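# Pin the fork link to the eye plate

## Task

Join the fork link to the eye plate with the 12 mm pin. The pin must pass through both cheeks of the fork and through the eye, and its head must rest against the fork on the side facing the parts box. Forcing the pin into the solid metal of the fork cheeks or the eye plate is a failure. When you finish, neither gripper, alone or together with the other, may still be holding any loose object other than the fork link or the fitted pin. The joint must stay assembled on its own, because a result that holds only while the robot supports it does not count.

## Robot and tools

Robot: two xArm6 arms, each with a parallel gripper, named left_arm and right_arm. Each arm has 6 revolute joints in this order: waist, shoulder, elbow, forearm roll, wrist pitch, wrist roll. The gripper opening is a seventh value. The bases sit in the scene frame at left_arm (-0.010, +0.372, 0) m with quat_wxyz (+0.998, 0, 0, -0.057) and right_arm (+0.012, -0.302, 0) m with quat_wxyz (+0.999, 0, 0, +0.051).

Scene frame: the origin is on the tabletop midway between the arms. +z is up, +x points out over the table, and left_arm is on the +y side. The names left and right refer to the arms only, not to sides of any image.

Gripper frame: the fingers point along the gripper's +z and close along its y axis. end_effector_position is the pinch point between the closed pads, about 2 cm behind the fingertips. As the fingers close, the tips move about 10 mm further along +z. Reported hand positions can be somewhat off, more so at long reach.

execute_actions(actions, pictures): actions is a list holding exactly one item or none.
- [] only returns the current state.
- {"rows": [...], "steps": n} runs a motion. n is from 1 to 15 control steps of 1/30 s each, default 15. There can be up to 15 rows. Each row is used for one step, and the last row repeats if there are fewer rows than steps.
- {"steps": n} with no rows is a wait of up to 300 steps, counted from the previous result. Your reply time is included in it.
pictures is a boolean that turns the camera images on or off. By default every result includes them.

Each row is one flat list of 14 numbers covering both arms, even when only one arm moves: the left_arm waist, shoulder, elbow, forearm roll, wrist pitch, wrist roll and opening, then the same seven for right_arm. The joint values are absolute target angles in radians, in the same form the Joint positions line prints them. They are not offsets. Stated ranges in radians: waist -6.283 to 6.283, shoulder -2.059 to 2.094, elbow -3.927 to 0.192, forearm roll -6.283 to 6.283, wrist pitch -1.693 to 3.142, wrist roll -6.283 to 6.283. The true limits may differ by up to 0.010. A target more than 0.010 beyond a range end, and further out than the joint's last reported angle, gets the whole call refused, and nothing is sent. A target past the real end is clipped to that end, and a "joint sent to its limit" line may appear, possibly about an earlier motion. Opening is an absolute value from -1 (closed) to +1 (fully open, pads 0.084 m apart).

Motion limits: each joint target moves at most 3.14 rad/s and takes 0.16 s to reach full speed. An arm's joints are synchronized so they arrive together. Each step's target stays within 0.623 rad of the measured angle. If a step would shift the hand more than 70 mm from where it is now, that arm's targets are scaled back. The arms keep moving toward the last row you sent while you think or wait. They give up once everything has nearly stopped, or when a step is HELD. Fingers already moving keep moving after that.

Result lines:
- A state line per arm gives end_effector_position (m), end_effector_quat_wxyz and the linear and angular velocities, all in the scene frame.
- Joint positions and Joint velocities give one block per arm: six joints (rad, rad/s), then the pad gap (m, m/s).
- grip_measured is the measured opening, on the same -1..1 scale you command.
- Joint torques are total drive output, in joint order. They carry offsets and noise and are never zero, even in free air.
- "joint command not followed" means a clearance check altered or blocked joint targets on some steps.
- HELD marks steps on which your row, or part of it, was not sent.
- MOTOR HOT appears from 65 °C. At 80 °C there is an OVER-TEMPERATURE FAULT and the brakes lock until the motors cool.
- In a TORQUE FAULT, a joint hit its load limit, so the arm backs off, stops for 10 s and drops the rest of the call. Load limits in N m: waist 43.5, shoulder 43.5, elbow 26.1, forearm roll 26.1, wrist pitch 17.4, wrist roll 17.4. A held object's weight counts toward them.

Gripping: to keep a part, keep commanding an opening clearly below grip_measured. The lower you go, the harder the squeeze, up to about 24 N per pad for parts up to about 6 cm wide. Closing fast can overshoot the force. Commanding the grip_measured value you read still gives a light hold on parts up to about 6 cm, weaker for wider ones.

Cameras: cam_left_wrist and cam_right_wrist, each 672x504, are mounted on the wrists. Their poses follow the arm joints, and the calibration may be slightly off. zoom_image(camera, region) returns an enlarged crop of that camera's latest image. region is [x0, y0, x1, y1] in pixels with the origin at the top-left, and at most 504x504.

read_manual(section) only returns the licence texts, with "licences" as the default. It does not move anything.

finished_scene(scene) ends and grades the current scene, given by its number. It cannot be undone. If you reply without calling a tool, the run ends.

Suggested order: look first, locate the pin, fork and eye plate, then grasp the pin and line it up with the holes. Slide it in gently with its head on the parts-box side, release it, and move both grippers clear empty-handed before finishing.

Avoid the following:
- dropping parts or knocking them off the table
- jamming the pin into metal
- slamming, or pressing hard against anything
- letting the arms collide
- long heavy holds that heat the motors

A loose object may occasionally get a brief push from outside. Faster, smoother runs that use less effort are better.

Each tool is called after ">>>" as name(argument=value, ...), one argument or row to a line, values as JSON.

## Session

>>> execute_actions(
  actions=[],
)

Scene clock: 0.00 s of 6033.50 s.
left_arm: end_effector_position=(+0.2463, +0.1118, +0.1296) grip_measured=+1.00 end_effector_quat_wxyz=(+0.536, +0.214, +0.728, -0.369) end_effector_velocity=(-0.000, +0.000, -0.000) end_effector_angular_velocity=(+0.000, +0.000, -0.000) | right_arm: end_effector_position=(+0.2050, -0.0231, +0.2868) grip_measured=+1.00 end_effector_quat_wxyz=(+0.153, +0.507, +0.714, +0.458) end_effector_velocity=(-0.000, +0.000, +0.000) end_effector_angular_velocity=(+0.001, -0.001, +0.001)
Joint positions: left_arm=[-0.545 -0.295  0.041 -2.895  1.171 -0.38   0.084] | right_arm=[ 0.991 -1.236 -0.055 -0.892  0.504 -0.189  0.084]
Joint velocities: left_arm=[ 0.  0.  0.  0. -0. -0.  0.] | right_arm=[-0.    -0.001 -0.     0.    -0.001 -0.    -0.   ]
Joint torques (N m, as the arm reports them, + toward a larger angle): no reading
Motor temperatures (°C, as the motors report them): left_arm=[29 36 37 33 34 35] | right_arm=[32 31 31 32 38 29]
camera_calibration (this result's frames):
cam_left_wrist: T_world_to_cam=[[0.689288, 0.653614, -0.312524, -0.172305], [0.343832, 0.0845731, 0.935215, -0.149726], [0.637701, -0.752088, -0.166438, 0.0801407], [0, 0, 0, 1]] pos_world=[0.119143, 0.185557, 0.0995152]
cam_right_wrist: T_world_to_cam=[[0.576901, 0.0718359, 0.813649, -0.320523], [0.447361, -0.861227, -0.241156, 0.023268], [0.683413, 0.503118, -0.52898, 0.149775], [0, 0, 0, 1]] pos_world=[0.0721432, -0.0322903, 0.345632]

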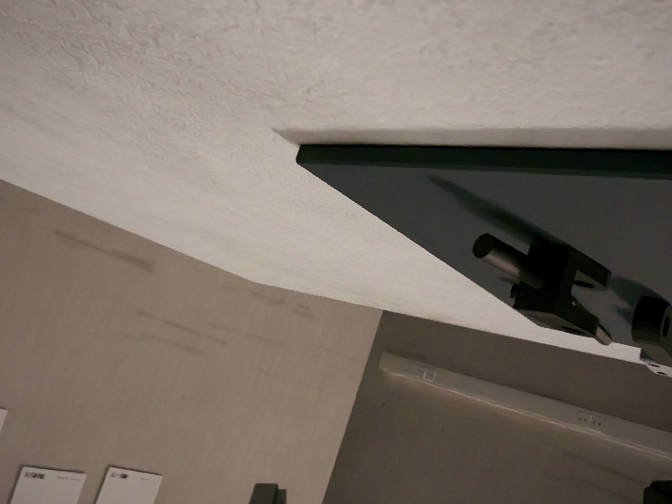

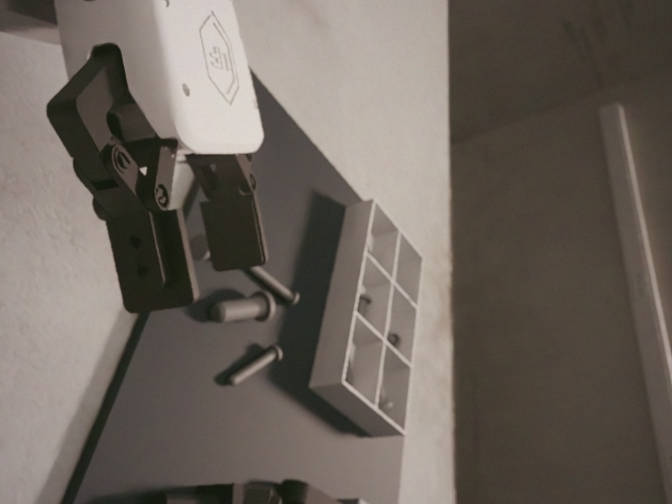

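>>> execute_actions(
  actions=[
    {"rows":[[-0.1,-0.295,0.041,-2.895,1.171,-0.38,1,0.2,-1.236,-0.055,-0.892,0.504,-0.189,1]]},
  ],
  pictures=false,
)

>>> execute_actions(
  actions=[
    {"rows":[[-0.1,-0.2,-1.2,-2.895,1.171,1.171,1,0.2,-0.3,-1.0,0,1.2,0.3,1]]},
  ],
  pictures=false,
)

>>> execute_actions(
  actions=[
    {"steps":45},
  ],
  pictures=false,
)

>>> execute_actions(
  actions=[
    {"rows":[[-0.1,-0.2,-1.2,0,1.171,1.171,1,0.2,-0.3,-1.0,0,1.2,0.3,1]]},
  ],
  pictures=false,
)

>>> execute_actions(
  actions=[
    {"steps":50},
  ],
  pictures=false,
)

>>> execute_actions(
  actions=[
    {"rows":[[-0.36,0.0,-1.3,0,1.3,1.097,1,0.2,-0.3,-1.0,0,1.2,0.3,1]]},
  ],
  pictures=false,
)

>>> execute_actions(
  actions=[
    {"steps":20},
  ],
)

Scene clock: 10.80 s of 6033.50 s.
left_arm: end_effector_position=(+0.3299, +0.2387, +0.1294) grip_measured=+1.00 end_effector_quat_wxyz=(+0.601, +0.057, +0.757, -0.249) end_effector_velocity=(+0.035, +0.091, -0.001) end_effector_angular_velocity=(+0.001, +0.003, +0.267) | right_arm: end_effector_position=(+0.3179, -0.1555, +0.2868) grip_measured=+1.00 end_effector_quat_wxyz=(+0.265, +0.673, +0.560, +0.404) end_effector_velocity=(+0.187, -0.391, +0.000) end_effector_angular_velocity=(+0.001, -0.001, -1.276)
Joint positions: left_arm=[-0.125 -0.295  0.041 -2.895  1.171 -0.38   0.084] | right_arm=[ 0.473 -1.236 -0.055 -0.892  0.504 -0.189  0.084]
Joint velocities: left_arm=[ 0.27   0.001  0.002  0.003  0.001  0.    -0.   ] | right_arm=[-1.276 -0.001  0.     0.001 -0.    -0.001  0.   ]
Joint torques (N m, as the arm reports them, + toward a larger angle): left_arm=[ -3.38  -9.81 -11.52   0.63   1.42   0.33] | right_arm=[  0.08   1.23 -14.6    0.42  -1.48   0.66]
Motor temperatures (°C, as the motors report them): left_arm=[29 36 38 33 34 35] | right_arm=[32 31 32 32 38 29]
Steps of this call (steps 1 to 90: nothing new was sent; then 7.30 s passed at rest; steps 91 to 105: all 15 steps of this action). Readings (joint positions):
91: left_arm=[-0.544 -0.295 0.041 -2.895 1.171 -0.380] | right_arm=[0.990 -1.236 -0.055 -0.892 0.504 -0.189]
92: left_arm=[-0.540 -0.295 0.041 -2.894 1.171 -0.380] | right_arm=[0.986 -1.236 -0.055 -0.893 0.504 -0.189]
94: left_arm=[-0.497 -0.295 0.041 -2.894 1.171 -0.380] | right_arm=[0.944 -1.236 -0.055 -0.893 0.503 -0.189]
98: left_arm=[-0.331 -0.295 0.040 -2.895 1.171 -0.380] | right_arm=[0.771 -1.236 -0.055 -0.892 0.504 -0.189]
105: the state above

Scene clock: 11.30 s of 6033.50 s.
left_arm: end_effector_position=(+0.4495, +0.2180, +0.2652) grip_measured=+1.00 end_effector_quat_wxyz=(+0.742, +0.176, +0.632, -0.135) end_effector_velocity=(+0.227, -0.046, +0.364) end_effector_angular_velocity=(+0.550, -1.050, +0.121) | right_arm: end_effector_position=(+0.3977, -0.1971, +0.2942) grip_measured=+1.00 end_effector_quat_wxyz=(+0.024, +0.995, +0.044, +0.086) end_effector_velocity=(+0.155, +0.201, -0.007) end_effector_angular_velocity=(+0.877, +0.875, -0.919)
Joint positions: left_arm=[-0.108 -0.252 -0.301 -2.895  1.171 -0.038  0.084] | right_arm=[ 0.215 -0.411 -0.884 -0.101  1.143  0.262  0.084]
Joint velocities: left_arm=[ 0.011  0.073 -0.797 -0.    -0.     0.796  0.   ] | right_arm=[-0.157  1.278 -1.274  1.101  0.596  0.41  -0.   ]
Joint torques (N m, as the arm reports them, + toward a larger angle): left_arm=[ -0.49 -16.97 -16.53   0.32   1.69   0.16] | right_arm=[  1.19 -19.4   -9.93  -4.07  -1.55   0.26]
Motor temperatures (°C, as the motors report them): left_arm=[29 36 38 33 34 35] | right_arm=[32 31 32 32 38 29]
Steps of this call (steps 1 to 15: all 15 steps of this action). Readings (joint positions):
1: left_arm=[-0.118 -0.295 0.041 -2.895 1.171 -0.380] | right_arm=[0.430 -1.236 -0.055 -0.892 0.505 -0.189]
2: left_arm=[-0.113 -0.294 0.039 -2.895 1.171 -0.375] | right_arm=[0.391 -1.232 -0.059 -0.888 0.510 -0.184]
4: left_arm=[-0.112 -0.287 0.006 -2.895 1.169 -0.337] | right_arm=[0.342 -1.190 -0.099 -0.848 0.554 -0.149]
8: left_arm=[-0.111 -0.272 -0.113 -2.895 1.171 -0.226] | right_arm=[0.294 -0.925 -0.370 -0.583 0.813 0.042]
15: the state above

Scene clock: 12.80 s of 6033.50 s.
left_arm: end_effector_position=(+0.5136, +0.2081, +0.7378) grip_measured=+1.00 end_effector_quat_wxyz=(+0.839, +0.273, +0.138, +0.450) end_effector_velocity=(-0.006, +0.001, +0.013) end_effector_angular_velocity=(+0.002, -0.030, +0.012) | right_arm: end_effector_position=(+0.4115, -0.1782, +0.2950) grip_measured=+1.00 end_effector_quat_wxyz=(-0.015, +0.999, +0.001, +0.048) end_effector_velocity=(-0.000, +0.000, -0.000) end_effector_angular_velocity=(-0.000, +0.001, +0.000)
Joint positions: left_arm=[-0.1   -0.2   -1.198 -2.895  1.171  1.169  0.084] | right_arm=[ 0.2   -0.3   -1.    -0.     1.2    0.3    0.084]
Joint velocities: left_arm=[ 0.    -0.005 -0.018 -0.     0.002  0.016  0.   ] | right_arm=[ 0.    -0.     0.     0.     0.001  0.    -0.   ]
Joint torques (N m, as the arm reports them, + toward a larger angle): left_arm=[ -0.29 -24.48 -21.72   0.75   1.8    0.45] | right_arm=[ -0.11 -11.19 -14.02  -0.2   -1.71   0.59]
Motor temperatures (°C, as the motors report them): left_arm=[29 36 38 33 34 35] | right_arm=[32 31 33 32 38 29]
Steps of this call (steps 1 to 45: the robot went on to your last target). Readings (joint positions):
1: left_arm=[-0.108 -0.250 -0.328 -2.895 1.171 -0.011] | right_arm=[0.210 -0.375 -0.919 -0.070 1.160 0.273]
2: left_arm=[-0.107 -0.248 -0.354 -2.895 1.171 0.015] | right_arm=[0.207 -0.351 -0.943 -0.049 1.172 0.281]
4: left_arm=[-0.107 -0.243 -0.407 -2.895 1.171 0.069] | right_arm=[0.204 -0.325 -0.970 -0.024 1.186 0.291]
8: left_arm=[-0.106 -0.236 -0.513 -2.895 1.171 0.175] | right_arm=[0.201 -0.309 -0.992 -0.007 1.197 0.298]
45: the state above

Scene clock: 13.30 s of 6033.50 s.
left_arm: end_effector_position=(+0.4697, +0.0872, +0.6425) grip_measured=+1.00 end_effector_quat_wxyz=(+0.707, +0.543, -0.135, +0.432) end_effector_velocity=(-0.110, -0.196, -0.383) end_effector_angular_velocity=(+2.117, -0.460, -0.374) | right_arm: end_effector_position=(+0.4115, -0.1782, +0.2950) grip_measured=+1.00 end_effector_quat_wxyz=(-0.015, +0.999, +0.001, +0.048) end_effector_velocity=(+0.000, -0.000, +0.000) end_effector_angular_velocity=(+0.000, -0.000, -0.001)
Joint positions: left_arm=[-0.1   -0.2   -1.2   -2.077  1.171  1.171  0.084] | right_arm=[ 0.2   -0.3   -1.     0.     1.2    0.3    0.084]
Joint velocities: left_arm=[ 0.     0.    -0.     2.198  0.     0.001  0.   ] | right_arm=[-0.001 -0.    -0.    -0.    -0.    -0.     0.   ]
Joint torques (N m, as the arm reports them, + toward a larger angle): left_arm=[ -0.41 -24.25 -21.37  -0.43   0.89   0.41] | right_arm=[ -0.41 -11.38 -13.79  -0.28  -1.72   0.61]
Motor temperatures (°C, as the motors report them): left_arm=[29 36 38 33 34 35] | right_arm=[32 31 33 32 38 29]
Steps of this call (steps 1 to 15: all 15 steps of this action). Readings (joint positions):
1: left_arm=[-0.100 -0.200 -1.199 -2.895 1.171 1.170] | right_arm=[0.200 -0.300 -1.000 -0.000 1.200 0.300]
2: left_arm=[-0.100 -0.200 -1.199 -2.890 1.171 1.170] | right_arm=[0.200 -0.300 -1.000 0.000 1.200 0.300]
4: left_arm=[-0.100 -0.200 -1.199 -2.846 1.171 1.170] | right_arm=[0.200 -0.300 -1.000 0.000 1.200 0.300]
8: left_arm=[-0.100 -0.200 -1.200 -2.593 1.171 1.171] | right_arm=[0.200 -0.300 -1.000 0.000 1.200 0.300]
15: the state above

Scene clock: 14.97 s of 6033.50 s.
left_arm: end_effector_position=(+0.4573, +0.2707, +0.3470) grip_measured=+1.00 end_effector_quat_wxyz=(-0.053, +0.765, -0.634, +0.101) end_effector_velocity=(+0.000, +0.000, +0.000) end_effector_angular_velocity=(+0.000, -0.000, +0.001) | right_arm: end_effector_position=(+0.4115, -0.1782, +0.2950) grip_measured=+1.00 end_effector_quat_wxyz=(-0.015, +0.999, +0.001, +0.048) end_effector_velocity=(+0.000, +0.000, -0.000) end_effector_angular_velocity=(+0.000, -0.000, +0.000)
Joint positions: left_arm=[-0.1   -0.2   -1.2   -0.     1.171  1.171  0.084] | right_arm=[ 0.2   -0.3   -1.    -0.     1.2    0.3    0.084]
Joint velocities: left_arm=[ 0.    -0.     0.     0.001 -0.    -0.001 -0.   ] | right_arm=[ 0.     0.     0.     0.    -0.001 -0.    -0.   ]
Joint torques (N m, as the arm reports them, + toward a larger angle): left_arm=[ -0.25 -23.92 -21.38   0.02  -1.58   0.24] | right_arm=[ -0.07 -11.14 -14.03  -0.33  -1.77   0.62]
Motor temperatures (°C, as the motors report them): left_arm=[29 36 38 33 34 35] | right_arm=[32 31 33 32 38 29]
Steps of this call (steps 1 to 50: the robot went on to your last target). Readings (joint positions):
1: left_arm=[-0.100 -0.200 -1.200 -2.004 1.171 1.171] | right_arm=[0.200 -0.300 -1.000 0.000 1.200 0.300]
2: left_arm=[-0.100 -0.200 -1.200 -1.930 1.171 1.171] | right_arm=[0.200 -0.300 -1.000 -0.000 1.200 0.300]
4: left_arm=[-0.100 -0.200 -1.200 -1.783 1.171 1.171] | right_arm=[0.200 -0.300 -1.000 -0.000 1.200 0.300]
8: left_arm=[-0.100 -0.200 -1.200 -1.489 1.171 1.171] | right_arm=[0.200 -0.300 -1.000 0.000 1.200 0.300]
50: the state above

Scene clock: 15.47 s of 6033.50 s.
left_arm: end_effector_position=(+0.4197, +0.1570, +0.2845) grip_measured=+1.00 end_effector_quat_wxyz=(-0.001, +0.709, -0.705, +0.003) end_effector_velocity=(-0.012, -0.039, +0.001) end_effector_angular_velocity=(+0.018, +0.028, -0.055) | right_arm: end_effector_position=(+0.4115, -0.1782, +0.2950) grip_measured=+1.00 end_effector_quat_wxyz=(-0.015, +0.999, +0.001, +0.048) end_effector_velocity=(-0.000, +0.000, -0.000) end_effector_angular_velocity=(-0.000, +0.001, +0.001)
Joint positions: left_arm=[-0.351 -0.007 -1.295 -0.     1.295  1.1    0.084] | right_arm=[ 0.2   -0.3   -1.     0.     1.2    0.3    0.084]
Joint velocities: left_arm=[-0.086  0.051 -0.07   0.004  0.052 -0.032  0.   ] | right_arm=[ 0.     0.001 -0.    -0.     0.    -0.    -0.   ]
Joint torques (N m, as the arm reports them, + toward a larger angle): left_arm=[  1.42 -31.95 -21.47   0.47  -1.41   0.26] | right_arm=[ -0.13 -11.01 -13.99  -0.39  -1.75   0.65]
Motor temperatures (°C, as the motors report them): left_arm=[29 36 38 33 34 35] | right_arm=[32 31 33 32 38 29]
Steps of this call (steps 1 to 15: all 15 steps of this action). Readings (joint positions):
1: left_arm=[-0.100 -0.200 -1.200 -0.000 1.171 1.171] | right_arm=[0.200 -0.300 -1.000 -0.000 1.200 0.300]
2: left_arm=[-0.104 -0.197 -1.202 0.000 1.174 1.169] | right_arm=[0.200 -0.300 -1.000 -0.000 1.200 0.300]
4: left_arm=[-0.141 -0.170 -1.221 0.000 1.193 1.158] | right_arm=[0.200 -0.300 -1.000 -0.000 1.200 0.300]
8: left_arm=[-0.248 -0.085 -1.256 -0.000 1.245 1.129] | right_arm=[0.200 -0.300 -1.000 0.000 1.200 0.300]
15: the state above

Scene clock: 16.13 s of 6033.50 s.
left_arm: end_effector_position=(+0.4179, +0.1530, +0.2831) grip_measured=+1.00 end_effector_quat_wxyz=(-0.000, +0.707, -0.707, +0.000) end_effector_velocity=(-0.001, -0.000, -0.001) end_effector_angular_velocity=(+0.000, +0.003, -0.000) | right_arm: end_effector_position=(+0.4115, -0.1782, +0.2950) grip_measured=+1.00 end_effector_quat_wxyz=(-0.015, +0.999, +0.001, +0.048) end_effector_velocity=(-0.000, -0.000, +0.000) end_effector_angular_velocity=(+0.000, -0.001, -0.000)
Joint positions: left_arm=[-0.36  -0.    -1.3    0.     1.3    1.097  0.084] | right_arm=[ 0.2   -0.3   -1.     0.     1.2    0.3    0.084]
Joint velocities: left_arm=[-0.001  0.001  0.002 -0.001  0.     0.     0.   ] | right_arm=[-0.    -0.001  0.     0.     0.     0.    -0.   ]
Joint torques (N m, as the arm reports them, + toward a larger angle): left_arm=[ -0.31 -29.48 -20.93  -0.09  -1.32   0.3 ] | right_arm=[ -0.27 -10.93 -14.02  -0.37  -1.75   0.62]
Motor temperatures (°C, as the motors report them): left_arm=[29 36 39 33 34 35] | right_arm=[32 31 33 32 38 29]
Steps of this call (steps 1 to 15: the robot went on to your last target; steps 16 to 20: nothing new was sent). Readings (joint positions):
1: left_arm=[-0.353 -0.005 -1.297 0.000 1.296 1.099] | right_arm=[0.200 -0.300 -1.000 0.000 1.200 0.300]
2: left_arm=[-0.355 -0.005 -1.298 0.000 1.297 1.099] | right_arm=[0.200 -0.300 -1.000 -0.000 1.200 0.300]
4: left_arm=[-0.357 -0.003 -1.300 0.000 1.299 1.098] | right_arm=[0.200 -0.300 -1.000 0.000 1.200 0.300]
8: left_arm=[-0.359 -0.001 -1.300 0.000 1.300 1.097] | right_arm=[0.200 -0.300 -1.000 -0.000 1.200 0.300]
20: the state above
All arms were judged still, so your last target was given up. Only a new action makes them travel on or press farther. Fingers that are still opening or closing keep moving.
camera_calibration (this result's frames):
cam_left_wrist: T_world_to_cam=[[-0.99968, -0.00849979, 0.0238158, 0.442323], [-0.00867993, 0.999934, -0.0074708, -0.0816546], [-0.0237507, -0.00767513, -0.999688, 0.425691], [0, 0, 0, 1]] pos_world=[0.451583, 0.0886761, 0.414414]
cam_right_wrist: T_world_to_cam=[[0.0124007, -0.99962, -0.0246022, -0.146542], [-0.994955, -0.00988578, -0.0998322, 0.502783], [0.0995511, 0.0257161, -0.9947, 0.383606], [0, 0, 0, 1]] pos_world=[0.463876, -0.15138, 0.428162]

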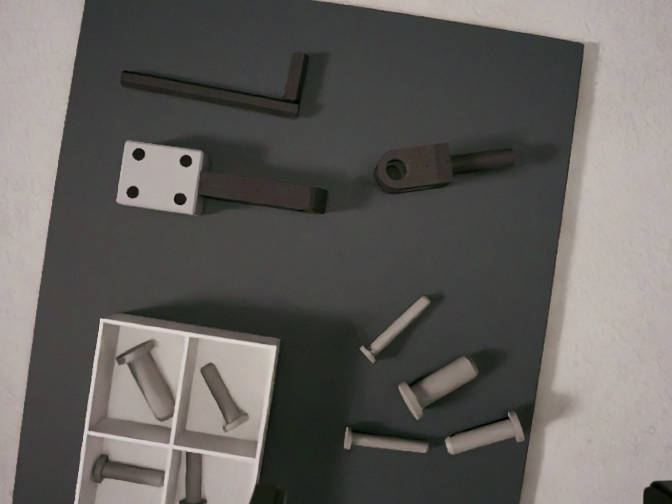

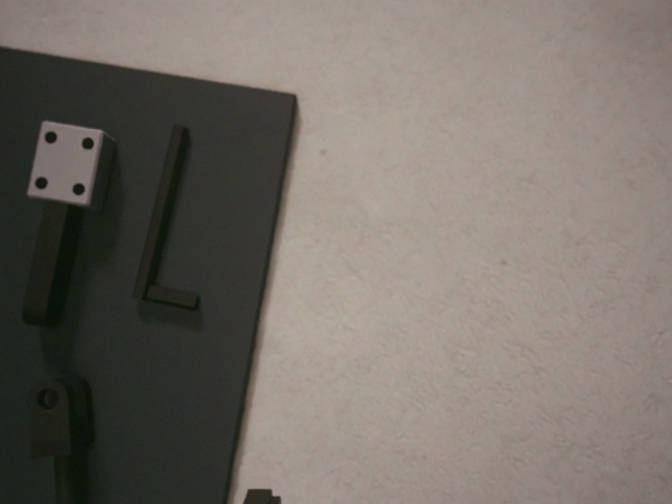

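>>> zoom_image(
  camera="cam_left_wrist",
  region=[330, 330, 540, 470],
)

>>> zoom_image(
  camera="cam_left_wrist",
  region=[80, 320, 290, 504],
)

Region (330, 330, 540, 470) of cam_left_wrist's 672x504 image, scaled by 2.400, with more detail than that image has.

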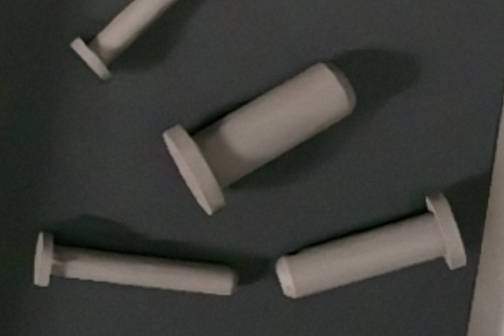

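Region (80, 320, 290, 504) of cam_left_wrist's 672x504 image, scaled by 2.400, with more detail than that image has; it fills the top 442 rows of this view, and the rest is white.

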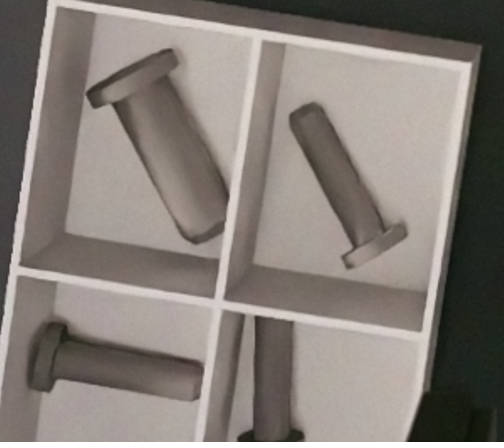

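>>> execute_actions(
  actions=[
    {"rows":[[-0.331,-0.0458,-0.9,0,0.6634,-0.695,-0.3,0.557,0.0,-0.9483,0,0.6873,0.56,-1]]},
  ],
  pictures=false,
)

>>> execute_actions(
  actions=[
    {"steps":15},
  ],
  pictures=false,
)

>>> execute_actions(
  actions=[
    {"rows":[[-0.331,-0.0458,-0.6176,0,0.6634,-0.695,-0.3,0.557,0.261,-0.9483,0,0.6873,0.56,-1]]},
  ],
  pictures=false,
)

>>> execute_actions(
  actions=[
    {"steps":20},
  ],
)

>>> execute_actions(
  actions=[
    {"rows":[[-0.331,-0.0458,-0.6176,0,0.6634,-0.695,-0.3,0.581,0.288,-0.988,0,0.70,0.583,-1]]},
  ],
  pictures=false,
)

>>> execute_actions(
  actions=[
    {"rows":[[-0.331,-0.0458,-0.6176,0,0.6634,-0.695,-0.3,0.604,0.315,-1.028,0,0.713,0.607,-1]]},
  ],
  pictures=false,
)

>>> execute_actions(
  actions=[
    {"rows":[[-0.331,-0.0458,-0.6176,0,0.6634,-0.695,-0.3,0.6276,0.3416,-1.0679,0,0.7263,0.63,-1]]},
  ],
)

Scene clock: 39.63 s of 6033.50 s.
left_arm: end_effector_position=(+0.4466, +0.1537, +0.1999) grip_measured=-0.32 end_effector_quat_wxyz=(+0.020, +0.950, -0.283, +0.128) end_effector_velocity=(+0.024, -0.001, -0.022) end_effector_angular_velocity=(-0.763, +0.062, +2.713) | right_arm: end_effector_position=(+0.4284, -0.0303, +0.2150) grip_measured=-1.00 end_effector_quat_wxyz=(-0.057, +0.993, +0.038, +0.096) end_effector_velocity=(-0.050, +0.351, -0.193) end_effector_angular_velocity=(+0.242, -0.182, +0.191)
Joint positions: left_arm=[-0.333 -0.042 -0.927  0.     0.71   0.133  0.03 ] | right_arm=[ 0.477 -0.067 -0.96   0.     0.802  0.502  0.   ]
Joint velocities: left_arm=[ 0.018 -0.051  0.241 -0.002 -0.463 -2.786  0.   ] | right_arm=[ 0.645  0.542  0.092 -0.    -0.919  0.466  0.   ]
Joint torques (N m, as the arm reports them, + toward a larger angle): left_arm=[ -0.82 -27.97 -22.18   0.5   -1.42   0.13] | right_arm=[ -0.45 -15.5  -13.71  -0.48  -1.81   0.58]
Motor temperatures (°C, as the motors report them): left_arm=[29 36 40 33 34 35] | right_arm=[32 31 34 32 38 29]
Steps of this call (steps 1 to 90: nothing new was sent; then 20.00 s passed at rest; steps 91 to 105: all 15 steps of this action). Readings (joint positions):
91: left_arm=[-0.360 -0.000 -1.300 -0.000 1.300 1.097] | right_arm=[0.200 -0.300 -1.000 -0.000 1.200 0.300]
92: left_arm=[-0.360 -0.001 -1.297 -0.000 1.294 1.091] | right_arm=[0.203 -0.298 -1.000 -0.000 1.195 0.303]
94: left_arm=[-0.358 -0.005 -1.271 -0.000 1.249 1.046] | right_arm=[0.231 -0.276 -0.998 -0.000 1.151 0.325]
98: left_arm=[-0.346 -0.022 -1.112 0.000 1.002 0.780] | right_arm=[0.324 -0.195 -0.981 0.000 1.022 0.390]
105: the state above

Scene clock: 40.13 s of 6033.50 s.
left_arm: end_effector_position=(+0.4479, +0.1541, +0.1960) grip_measured=-0.32 end_effector_quat_wxyz=(+0.075, +0.983, +0.118, +0.119) end_effector_velocity=(-0.001, +0.001, -0.002) end_effector_angular_velocity=(-0.032, +0.017, +0.122) | right_arm: end_effector_position=(+0.4198, +0.0124, +0.1920) grip_measured=-1.00 end_effector_quat_wxyz=(-0.075, +0.990, +0.048, +0.107) end_effector_velocity=(-0.002, +0.003, -0.004) end_effector_angular_velocity=(-0.001, +0.002, +0.004)
Joint positions: left_arm=[-0.331 -0.046 -0.9    0.     0.664 -0.683  0.03 ] | right_arm=[ 0.556 -0.001 -0.949 -0.     0.688  0.56   0.   ]
Joint velocities: left_arm=[ 0.     0.     0.005 -0.001 -0.003 -0.126  0.   ] | right_arm=[ 0.007  0.007  0.003 -0.    -0.007  0.003  0.   ]
Joint torques (N m, as the arm reports them, + toward a larger angle): left_arm=[ -0.23 -27.45 -20.22   0.08  -1.71   0.37] | right_arm=[ -0.24 -15.86 -13.39  -0.31  -1.95   0.58]
Motor temperatures (°C, as the motors report them): left_arm=[29 36 40 33 34 35] | right_arm=[32 31 34 32 38 29]
Steps of this call (steps 1 to 15: the robot went on to your last target). Readings (joint positions):
1: left_arm=[-0.332 -0.043 -0.921 0.000 0.697 0.040] | right_arm=[0.498 -0.049 -0.957 0.000 0.773 0.517]
2: left_arm=[-0.332 -0.044 -0.916 0.000 0.687 -0.053] | right_arm=[0.516 -0.034 -0.954 0.000 0.748 0.529]
4: left_arm=[-0.332 -0.045 -0.909 -0.000 0.676 -0.240] | right_arm=[0.539 -0.015 -0.949 0.000 0.717 0.545]
8: left_arm=[-0.331 -0.046 -0.903 -0.000 0.667 -0.550] | right_arm=[0.552 -0.005 -0.949 0.000 0.694 0.556]
15: the state above

Scene clock: 40.63 s of 6033.50 s.
left_arm: end_effector_position=(+0.3461, +0.2026, +0.0839) grip_measured=-0.32 end_effector_quat_wxyz=(+0.003, +0.992, +0.125, +0.004) end_effector_velocity=(-0.046, +0.022, -0.036) end_effector_angular_velocity=(+0.041, +0.085, +0.003) | right_arm: end_effector_position=(+0.3911, -0.0092, +0.0645) grip_measured=-1.00 end_effector_quat_wxyz=(-0.002, +0.999, +0.049, +0.003) end_effector_velocity=(+0.010, +0.008, -0.011) end_effector_angular_velocity=(-0.000, -0.000, +0.001)
Joint positions: left_arm=[-0.331 -0.045 -0.63   0.     0.664 -0.695  0.03 ] | right_arm=[ 0.557  0.253 -0.947  0.     0.688  0.56   0.   ]
Joint velocities: left_arm=[ 0.    -0.015  0.122  0.    -0.012 -0.003  0.   ] | right_arm=[ 0.001  0.061 -0.047 -0.    -0.014 -0.     0.   ]
Joint torques (N m, as the arm reports them, + toward a larger angle): left_arm=[ -0.35 -26.48 -20.15   0.35  -1.54   0.02] | right_arm=[ -0.07 -19.49 -12.08  -0.38  -1.55   0.53]
Motor temperatures (°C, as the motors report them): left_arm=[29 36 40 33 34 35] | right_arm=[32 31 34 32 38 29]
Steps of this call (steps 1 to 15: all 15 steps of this action). Readings (joint positions):
1: left_arm=[-0.331 -0.046 -0.900 0.000 0.664 -0.686] | right_arm=[0.556 -0.001 -0.949 -0.000 0.688 0.560]
2: left_arm=[-0.331 -0.046 -0.897 -0.000 0.663 -0.688] | right_arm=[0.556 0.003 -0.949 -0.000 0.687 0.560]
4: left_arm=[-0.331 -0.049 -0.863 -0.000 0.662 -0.690] | right_arm=[0.557 0.038 -0.955 -0.000 0.686 0.560]
8: left_arm=[-0.331 -0.045 -0.754 0.000 0.664 -0.692] | right_arm=[0.557 0.153 -0.946 0.000 0.688 0.560]
15: the state above

Scene clock: 41.30 s of 6033.50 s.
left_arm: end_effector_position=(+0.3412, +0.2050, +0.0801) grip_measured=-0.32 end_effector_quat_wxyz=(+0.000, +0.992, +0.125, +0.000) end_effector_velocity=(+0.000, -0.000, -0.000) end_effector_angular_velocity=(-0.000, +0.000, +0.000) | right_arm: end_effector_position=(+0.3902, -0.0098, +0.0611) grip_measured=-1.00 end_effector_quat_wxyz=(-0.000, +0.999, +0.049, +0.000) end_effector_velocity=(-0.000, -0.001, -0.001) end_effector_angular_velocity=(-0.002, +0.002, -0.000)
Joint positions: left_arm=[-0.331 -0.046 -0.618 -0.     0.663 -0.695  0.03 ] | right_arm=[ 0.557  0.261 -0.948 -0.     0.687  0.56   0.   ]
Joint velocities: left_arm=[ 0.     0.001 -0.    -0.001  0.     0.    -0.   ] | right_arm=[-0.001  0.003  0.    -0.    -0.001 -0.     0.   ]
Joint torques (N m, as the arm reports them, + toward a larger angle): left_arm=[ -0.5  -24.13 -17.31   0.29  -1.37   0.2 ] | right_arm=[ -0.26 -18.49 -11.6   -0.29  -1.54   0.57]
Motor temperatures (°C, as the motors report them): left_arm=[29 36 40 33 35 35] | right_arm=[32 31 34 32 38 29]
Steps of this call (steps 1 to 20: the robot went on to your last target). Readings (joint positions):
1: left_arm=[-0.331 -0.045 -0.627 0.000 0.664 -0.695] | right_arm=[0.557 0.254 -0.949 -0.000 0.687 0.560]
2: left_arm=[-0.331 -0.046 -0.626 0.000 0.663 -0.695] | right_arm=[0.557 0.255 -0.949 -0.000 0.687 0.560]
4: left_arm=[-0.331 -0.046 -0.623 -0.000 0.663 -0.695] | right_arm=[0.557 0.257 -0.950 -0.000 0.687 0.560]
8: left_arm=[-0.331 -0.046 -0.620 -0.000 0.663 -0.695] | right_arm=[0.557 0.259 -0.949 -0.000 0.687 0.560]
20: the state above
camera_calibration (this result's frames):
cam_left_wrist: T_world_to_cam=[[0.255661, -0.966467, 0.0240441, 0.138919], [-0.966673, -0.255903, -0.00753949, 0.448492], [0.0134396, -0.0213153, -0.999682, 0.2114], [0, 0, 0, 1]] pos_world=[0.395188, 0.253537, 0.211374]
cam_right_wrist: T_world_to_cam=[[0.1082, -0.994122, 0.00384156, -0.0227159], [-0.994118, -0.108217, -0.00433532, 0.452847], [0.00472555, -0.00334988, -0.999983, 0.185732], [0, 0, 0, 1]] pos_world=[0.451764, 0.0270453, 0.187779]

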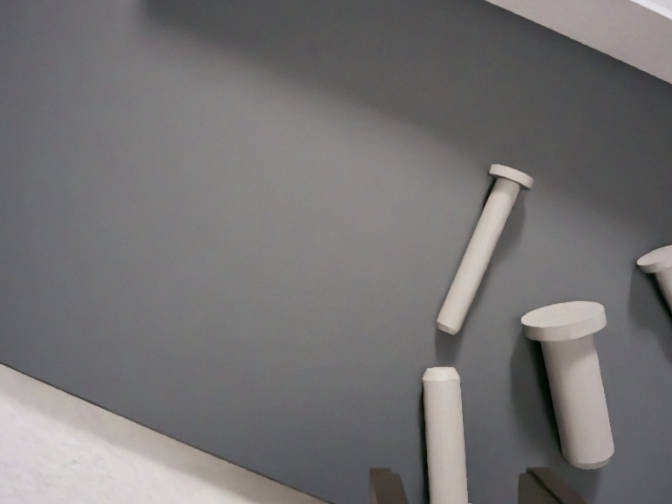

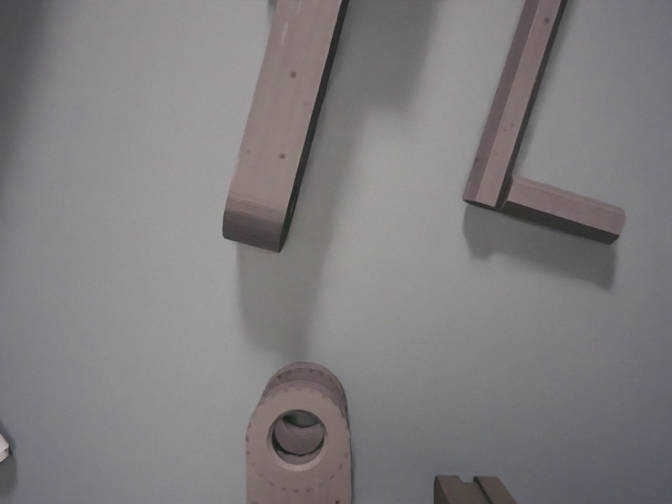

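Scene clock: 41.80 s of 6033.50 s.
left_arm: end_effector_position=(+0.3411, +0.2050, +0.0800) grip_measured=-0.32 end_effector_quat_wxyz=(+0.000, +0.992, +0.125, +0.000) end_effector_velocity=(-0.001, +0.000, -0.001) end_effector_angular_velocity=(+0.001, +0.002, -0.000) | right_arm: end_effector_position=(+0.3906, +0.0051, +0.0611) grip_measured=-1.00 end_effector_quat_wxyz=(+0.000, +0.999, +0.049, -0.000) end_effector_velocity=(+0.001, +0.001, +0.001) end_effector_angular_velocity=(+0.001, -0.001, -0.002)
Joint positions: left_arm=[-0.331 -0.046 -0.618 -0.     0.663 -0.695  0.03 ] | right_arm=[ 0.581  0.288 -0.988  0.     0.7    0.583  0.   ]
Joint velocities: left_arm=[ 0.     0.     0.002  0.     0.     0.    -0.   ] | right_arm=[ 0.001  0.002 -0.004  0.     0.001  0.003  0.   ]
Joint torques (N m, as the arm reports them, + toward a larger angle): left_arm=[ -0.51 -23.88 -17.19   0.62  -1.23   0.3 ] | right_arm=[ -0.18 -18.69 -11.51  -0.32  -1.56   0.62]
Motor temperatures (°C, as the motors report them): left_arm=[29 36 40 33 35 35] | right_arm=[32 31 34 32 38 29]
Steps of this call (steps 1 to 15: all 15 steps of this action). Readings (joint positions):
1: left_arm=[-0.331 -0.046 -0.618 -0.000 0.663 -0.695] | right_arm=[0.557 0.261 -0.949 0.000 0.687 0.560]
2: left_arm=[-0.331 -0.046 -0.618 -0.000 0.663 -0.695] | right_arm=[0.559 0.264 -0.952 0.000 0.689 0.563]
4: left_arm=[-0.331 -0.046 -0.618 -0.000 0.663 -0.695] | right_arm=[0.570 0.276 -0.970 0.000 0.694 0.572]
8: left_arm=[-0.331 -0.046 -0.618 -0.000 0.663 -0.695] | right_arm=[0.579 0.285 -0.984 -0.000 0.699 0.581]
15: the state above

Scene clock: 42.30 s of 6033.50 s.
left_arm: end_effector_position=(+0.3411, +0.2050, +0.0800) grip_measured=-0.32 end_effector_quat_wxyz=(+0.000, +0.992, +0.125, -0.000) end_effector_velocity=(-0.001, +0.000, -0.001) end_effector_angular_velocity=(+0.001, +0.001, +0.000) | right_arm: end_effector_position=(+0.3910, +0.0201, +0.0615) grip_measured=-1.00 end_effector_quat_wxyz=(-0.000, +0.999, +0.049, +0.000) end_effector_velocity=(-0.001, +0.002, -0.000) end_effector_angular_velocity=(-0.001, +0.001, +0.001)
Joint positions: left_arm=[-0.331 -0.046 -0.618  0.     0.663 -0.695  0.03 ] | right_arm=[ 0.604  0.314 -1.028 -0.     0.713  0.607  0.   ]
Joint velocities: left_arm=[ 0.    -0.     0.002  0.001 -0.    -0.001  0.   ] | right_arm=[ 0.004  0.002 -0.004 -0.     0.002  0.002  0.   ]
Joint torques (N m, as the arm reports them, + toward a larger angle): left_arm=[ -0.39 -23.67 -17.03   0.57  -1.28   0.27] | right_arm=[  0.43 -17.55 -11.36  -0.08  -1.75   0.67]
Motor temperatures (°C, as the motors report them): left_arm=[29 36 40 33 35 35] | right_arm=[32 31 34 32 38 29]
Steps of this call (steps 1 to 15: all 15 steps of this action). Readings (joint positions):
1: left_arm=[-0.331 -0.046 -0.618 0.000 0.663 -0.695] | right_arm=[0.581 0.288 -0.988 0.000 0.700 0.583]
2: left_arm=[-0.331 -0.046 -0.618 -0.000 0.663 -0.695] | right_arm=[0.583 0.291 -0.992 0.000 0.702 0.586]
4: left_arm=[-0.331 -0.046 -0.618 -0.000 0.663 -0.695] | right_arm=[0.593 0.303 -1.009 -0.000 0.707 0.596]
8: left_arm=[-0.331 -0.046 -0.618 -0.000 0.663 -0.695] | right_arm=[0.602 0.312 -1.024 -0.000 0.712 0.604]
15: the state above

Scene clock: 42.80 s of 6033.50 s.
left_arm: end_effector_position=(+0.3411, +0.2050, +0.0800) grip_measured=-0.32 end_effector_quat_wxyz=(+0.000, +0.992, +0.125, -0.000) end_effector_velocity=(+0.001, -0.000, +0.000) end_effector_angular_velocity=(-0.000, -0.001, -0.001) | right_arm: end_effector_position=(+0.3901, +0.0351, +0.0609) grip_measured=-1.00 end_effector_quat_wxyz=(+0.000, +0.999, +0.049, -0.000) end_effector_velocity=(+0.001, +0.002, +0.003) end_effector_angular_velocity=(+0.003, -0.004, +0.000)
Joint positions: left_arm=[-0.331 -0.046 -0.618 -0.     0.663 -0.695  0.03 ] | right_arm=[ 0.627  0.342 -1.067  0.     0.726  0.63   0.   ]
Joint velocities: left_arm=[-0.     0.    -0.001  0.     0.     0.     0.   ] | right_arm=[ 0.002 -0.002 -0.005 -0.     0.002  0.002  0.   ]
Joint torques (N m, as the arm reports them, + toward a larger angle): left_arm=[ -0.11 -23.78 -17.18   0.48  -1.19   0.26] | right_arm=[ -0.29 -19.53 -11.86  -0.3   -1.51   0.63]
Motor temperatures (°C, as the motors report them): left_arm=[29 36 40 33 35 35] | right_arm=[32 31 34 32 38 29]
Steps of this call (steps 1 to 15: all 15 steps of this action). Readings (joint positions):
1: left_arm=[-0.331 -0.046 -0.618 -0.000 0.663 -0.695] | right_arm=[0.604 0.314 -1.028 -0.000 0.713 0.607]
2: left_arm=[-0.331 -0.046 -0.618 0.000 0.663 -0.695] | right_arm=[0.606 0.317 -1.032 -0.000 0.715 0.610]
4: left_arm=[-0.331 -0.046 -0.618 0.000 0.663 -0.695] | right_arm=[0.616 0.328 -1.051 0.000 0.720 0.619]
8: left_arm=[-0.331 -0.046 -0.618 0.000 0.663 -0.695] | right_arm=[0.626 0.340 -1.063 0.000 0.724 0.628]
15: the state above
camera_calibration (this result's frames):
cam_left_wrist: T_world_to_cam=[[0.255666, -0.966469, 0.0239305, 0.138971], [-0.966674, -0.255903, -0.00740576, 0.448431], [0.0132813, -0.0212396, -0.999686, 0.211383], [0, 0, 0, 1]] pos_world=[0.395149, 0.253555, 0.211312]
cam_right_wrist: T_world_to_cam=[[0.1087, -0.994066, 0.00410222, 0.0217124], [-0.994065, -0.108716, -0.00392166, 0.457501], [0.00434437, -0.00365159, -0.999984, 0.185833], [0, 0, 0, 1]] pos_world=[0.451618, 0.0719999, 0.187535]

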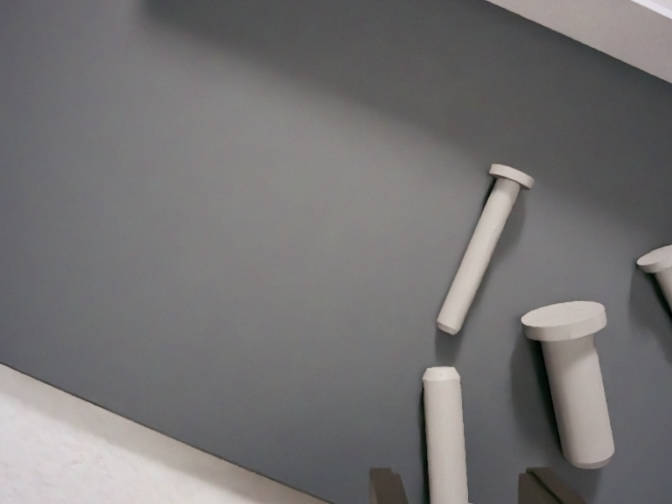

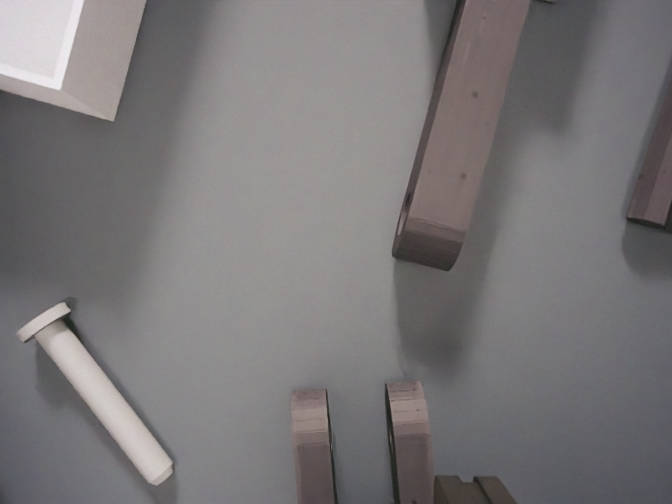

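>>> execute_actions(
  actions=[
    {"rows":[[-0.337,0.04,-0.63,0,0.59,-0.771,-0.3,0.705,0.205,-1.0046,0,0.7996,0.637,0]]},
  ],
  pictures=false,
)

>>> execute_actions(
  actions=[
    {"rows":[[-0.337,0.1055,-0.619,0,0.5135,-0.771,-0.3,0.705,0.205,-1.0046,0,0.7996,0.637,0]]},
  ],
  pictures=false,
)

>>> execute_actions(
  actions=[
    {"steps":12},
  ],
)

Scene clock: 60.80 s of 6033.50 s.
left_arm: end_effector_position=(+0.3469, +0.1996, +0.0567) grip_measured=-0.32 end_effector_quat_wxyz=(+0.000, +0.987, +0.159, +0.000) end_effector_velocity=(-0.001, +0.000, -0.004) end_effector_angular_velocity=(+0.001, +0.003, +0.009) | right_arm: end_effector_position=(+0.3485, +0.0477, +0.0988) grip_measured=-0.01 end_effector_quat_wxyz=(+0.001, +0.996, +0.084, -0.001) end_effector_velocity=(-0.002, +0.003, +0.008) end_effector_angular_velocity=(+0.006, -0.006, +0.007)
Joint positions: left_arm=[-0.337  0.039 -0.63  -0.     0.591 -0.77   0.03 ] | right_arm=[ 0.704  0.208 -1.005  0.     0.799  0.637  0.044]
Joint velocities: left_arm=[-0.     0.01   0.001  0.    -0.008 -0.009 -0.   ] | right_arm=[ 0.008 -0.018  0.001 -0.     0.008  0.     0.   ]
Joint torques (N m, as the arm reports them, + toward a larger angle): left_arm=[ -0.22 -25.18 -16.58   0.48  -1.04   0.29] | right_arm=[ -0.09 -17.71 -12.45  -0.28  -1.53   0.58]
Motor temperatures (°C, as the motors report them): left_arm=[29 36 40 33 35 35] | right_arm=[32 31 34 32 38 29]
Steps of this call (steps 1 to 15: the robot went on to your last target; steps 16 to 90: nothing new was sent; then 14.50 s passed at rest; steps 91 to 105: all 15 steps of this action). Readings (joint positions):
91: left_arm=[-0.331 -0.046 -0.618 -0.000 0.663 -0.695] | right_arm=[0.628 0.341 -1.068 -0.000 0.726 0.630]
92: left_arm=[-0.331 -0.042 -0.619 -0.000 0.659 -0.700] | right_arm=[0.630 0.338 -1.065 0.000 0.729 0.630]
94: left_arm=[-0.333 -0.011 -0.625 -0.000 0.631 -0.728] | right_arm=[0.650 0.302 -1.044 0.000 0.751 0.632]
98: left_arm=[-0.336 0.032 -0.626 0.000 0.600 -0.761] | right_arm=[0.696 0.221 -1.018 -0.000 0.787 0.636]
105: the state above

Scene clock: 61.30 s of 6033.50 s.
left_arm: end_effector_position=(+0.3463, +0.1999, +0.0331) grip_measured=-0.32 end_effector_quat_wxyz=(+0.000, +0.987, +0.160, +0.000) end_effector_velocity=(-0.002, +0.001, -0.004) end_effector_angular_velocity=(+0.002, +0.004, +0.001) | right_arm: end_effector_position=(+0.3482, +0.0482, +0.1000) grip_measured=-0.01 end_effector_quat_wxyz=(+0.000, +0.996, +0.084, -0.000) end_effector_velocity=(-0.001, +0.001, -0.000) end_effector_angular_velocity=(-0.000, +0.000, +0.002)
Joint positions: left_arm=[-0.337  0.104 -0.619 -0.     0.514 -0.771  0.03 ] | right_arm=[ 0.705  0.205 -1.005 -0.     0.8    0.637  0.044]
Joint velocities: left_arm=[ 0.     0.008  0.005 -0.001 -0.008  0.    -0.   ] | right_arm=[ 0.002  0.001  0.    -0.    -0.     0.    -0.   ]
Joint torques (N m, as the arm reports them, + toward a larger angle): left_arm=[ -0.41 -26.57 -15.46   0.57  -1.21   0.47] | right_arm=[  0.12 -18.27 -12.25  -0.42  -1.55   0.57]
Motor temperatures (°C, as the motors report them): left_arm=[29 36 40 33 35 35] | right_arm=[32 32 34 32 38 29]
Steps of this call (steps 1 to 15: all 15 steps of this action). Readings (joint positions):
1: left_arm=[-0.337 0.039 -0.630 -0.000 0.590 -0.770] | right_arm=[0.704 0.207 -1.005 -0.000 0.799 0.637]
2: left_arm=[-0.337 0.042 -0.630 -0.000 0.585 -0.771] | right_arm=[0.704 0.207 -1.005 -0.000 0.799 0.637]
4: left_arm=[-0.337 0.067 -0.628 -0.000 0.555 -0.771] | right_arm=[0.704 0.206 -1.005 -0.000 0.799 0.637]
8: left_arm=[-0.337 0.100 -0.618 0.000 0.524 -0.771] | right_arm=[0.705 0.205 -1.005 -0.000 0.800 0.637]
15: the state above

Scene clock: 61.70 s of 6033.50 s.
left_arm: end_effector_position=(+0.3460, +0.2000, +0.0326) grip_measured=-0.32 end_effector_quat_wxyz=(+0.000, +0.987, +0.160, +0.000) end_effector_velocity=(-0.001, +0.000, -0.001) end_effector_angular_velocity=(+0.001, +0.002, -0.000) | right_arm: end_effector_position=(+0.3482, +0.0483, +0.1000) grip_measured=-0.01 end_effector_quat_wxyz=(+0.000, +0.996, +0.084, -0.000) end_effector_velocity=(+0.000, -0.000, -0.000) end_effector_angular_velocity=(-0.001, +0.001, -0.001)
Joint positions: left_arm=[-0.337  0.105 -0.619 -0.     0.514 -0.771  0.03 ] | right_arm=[ 0.705  0.205 -1.005  0.     0.8    0.637  0.044]
Joint velocities: left_arm=[-0.     0.001  0.002 -0.    -0.     0.    -0.   ] | right_arm=[-0.001  0.     0.    -0.     0.001  0.    -0.   ]
Joint torques (N m, as the arm reports them, + toward a larger angle): left_arm=[ -0.21 -25.96 -15.06   0.3   -1.37   0.29] | right_arm=[ -0.04 -18.23 -12.32  -0.4   -1.54   0.63]
Motor temperatures (°C, as the motors report them): left_arm=[29 36 40 33 35 35] | right_arm=[32 32 34 32 38 29]
Steps of this call (steps 1 to 12: the robot went on to your last target). Readings (joint positions):
1: left_arm=[-0.337 0.105 -0.619 -0.000 0.514 -0.771] | right_arm=[0.705 0.205 -1.005 -0.000 0.800 0.637]
2: left_arm=[-0.337 0.105 -0.619 -0.000 0.514 -0.771] | right_arm=[0.705 0.205 -1.005 -0.000 0.800 0.637]
4: left_arm=[-0.337 0.105 -0.619 -0.000 0.514 -0.771] | right_arm=[0.705 0.205 -1.005 -0.000 0.800 0.637]
8: left_arm=[-0.337 0.105 -0.619 -0.000 0.514 -0.771] | right_arm=[0.705 0.205 -1.005 -0.000 0.800 0.637]
12: the state above
camera_calibration (this result's frames):
cam_left_wrist: T_world_to_cam=[[0.322636, -0.946219, 0.0239948, 0.106845], [-0.946407, -0.322889, -0.00747076, 0.457925], [0.0148167, -0.0202986, -0.999684, 0.163055], [0, 0, 0, 1]] pos_world=[0.396495, 0.252268, 0.163861]
cam_right_wrist: T_world_to_cam=[[0.178447, -0.983942, 0.00393982, 0.0144396], [-0.983938, -0.178463, -0.00417565, 0.417326], [0.0048117, -0.0031314, -0.999984, 0.225019], [0, 0, 0, 1]] pos_world=[0.406963, 0.0893896, 0.226701]

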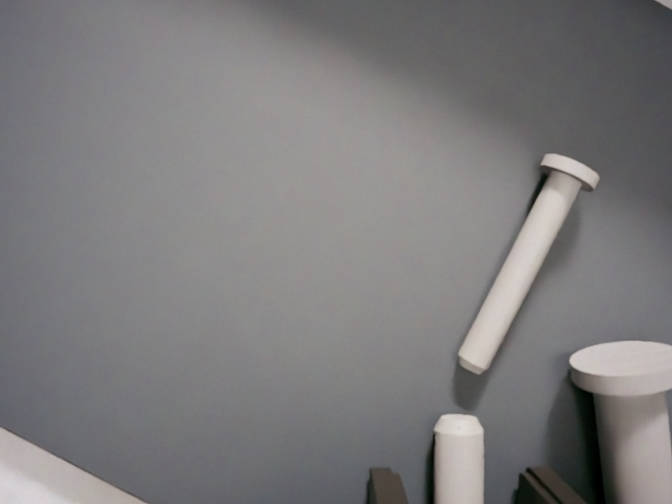

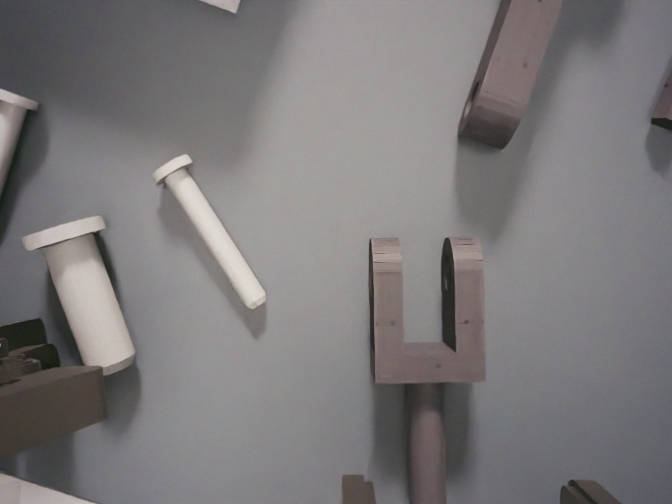

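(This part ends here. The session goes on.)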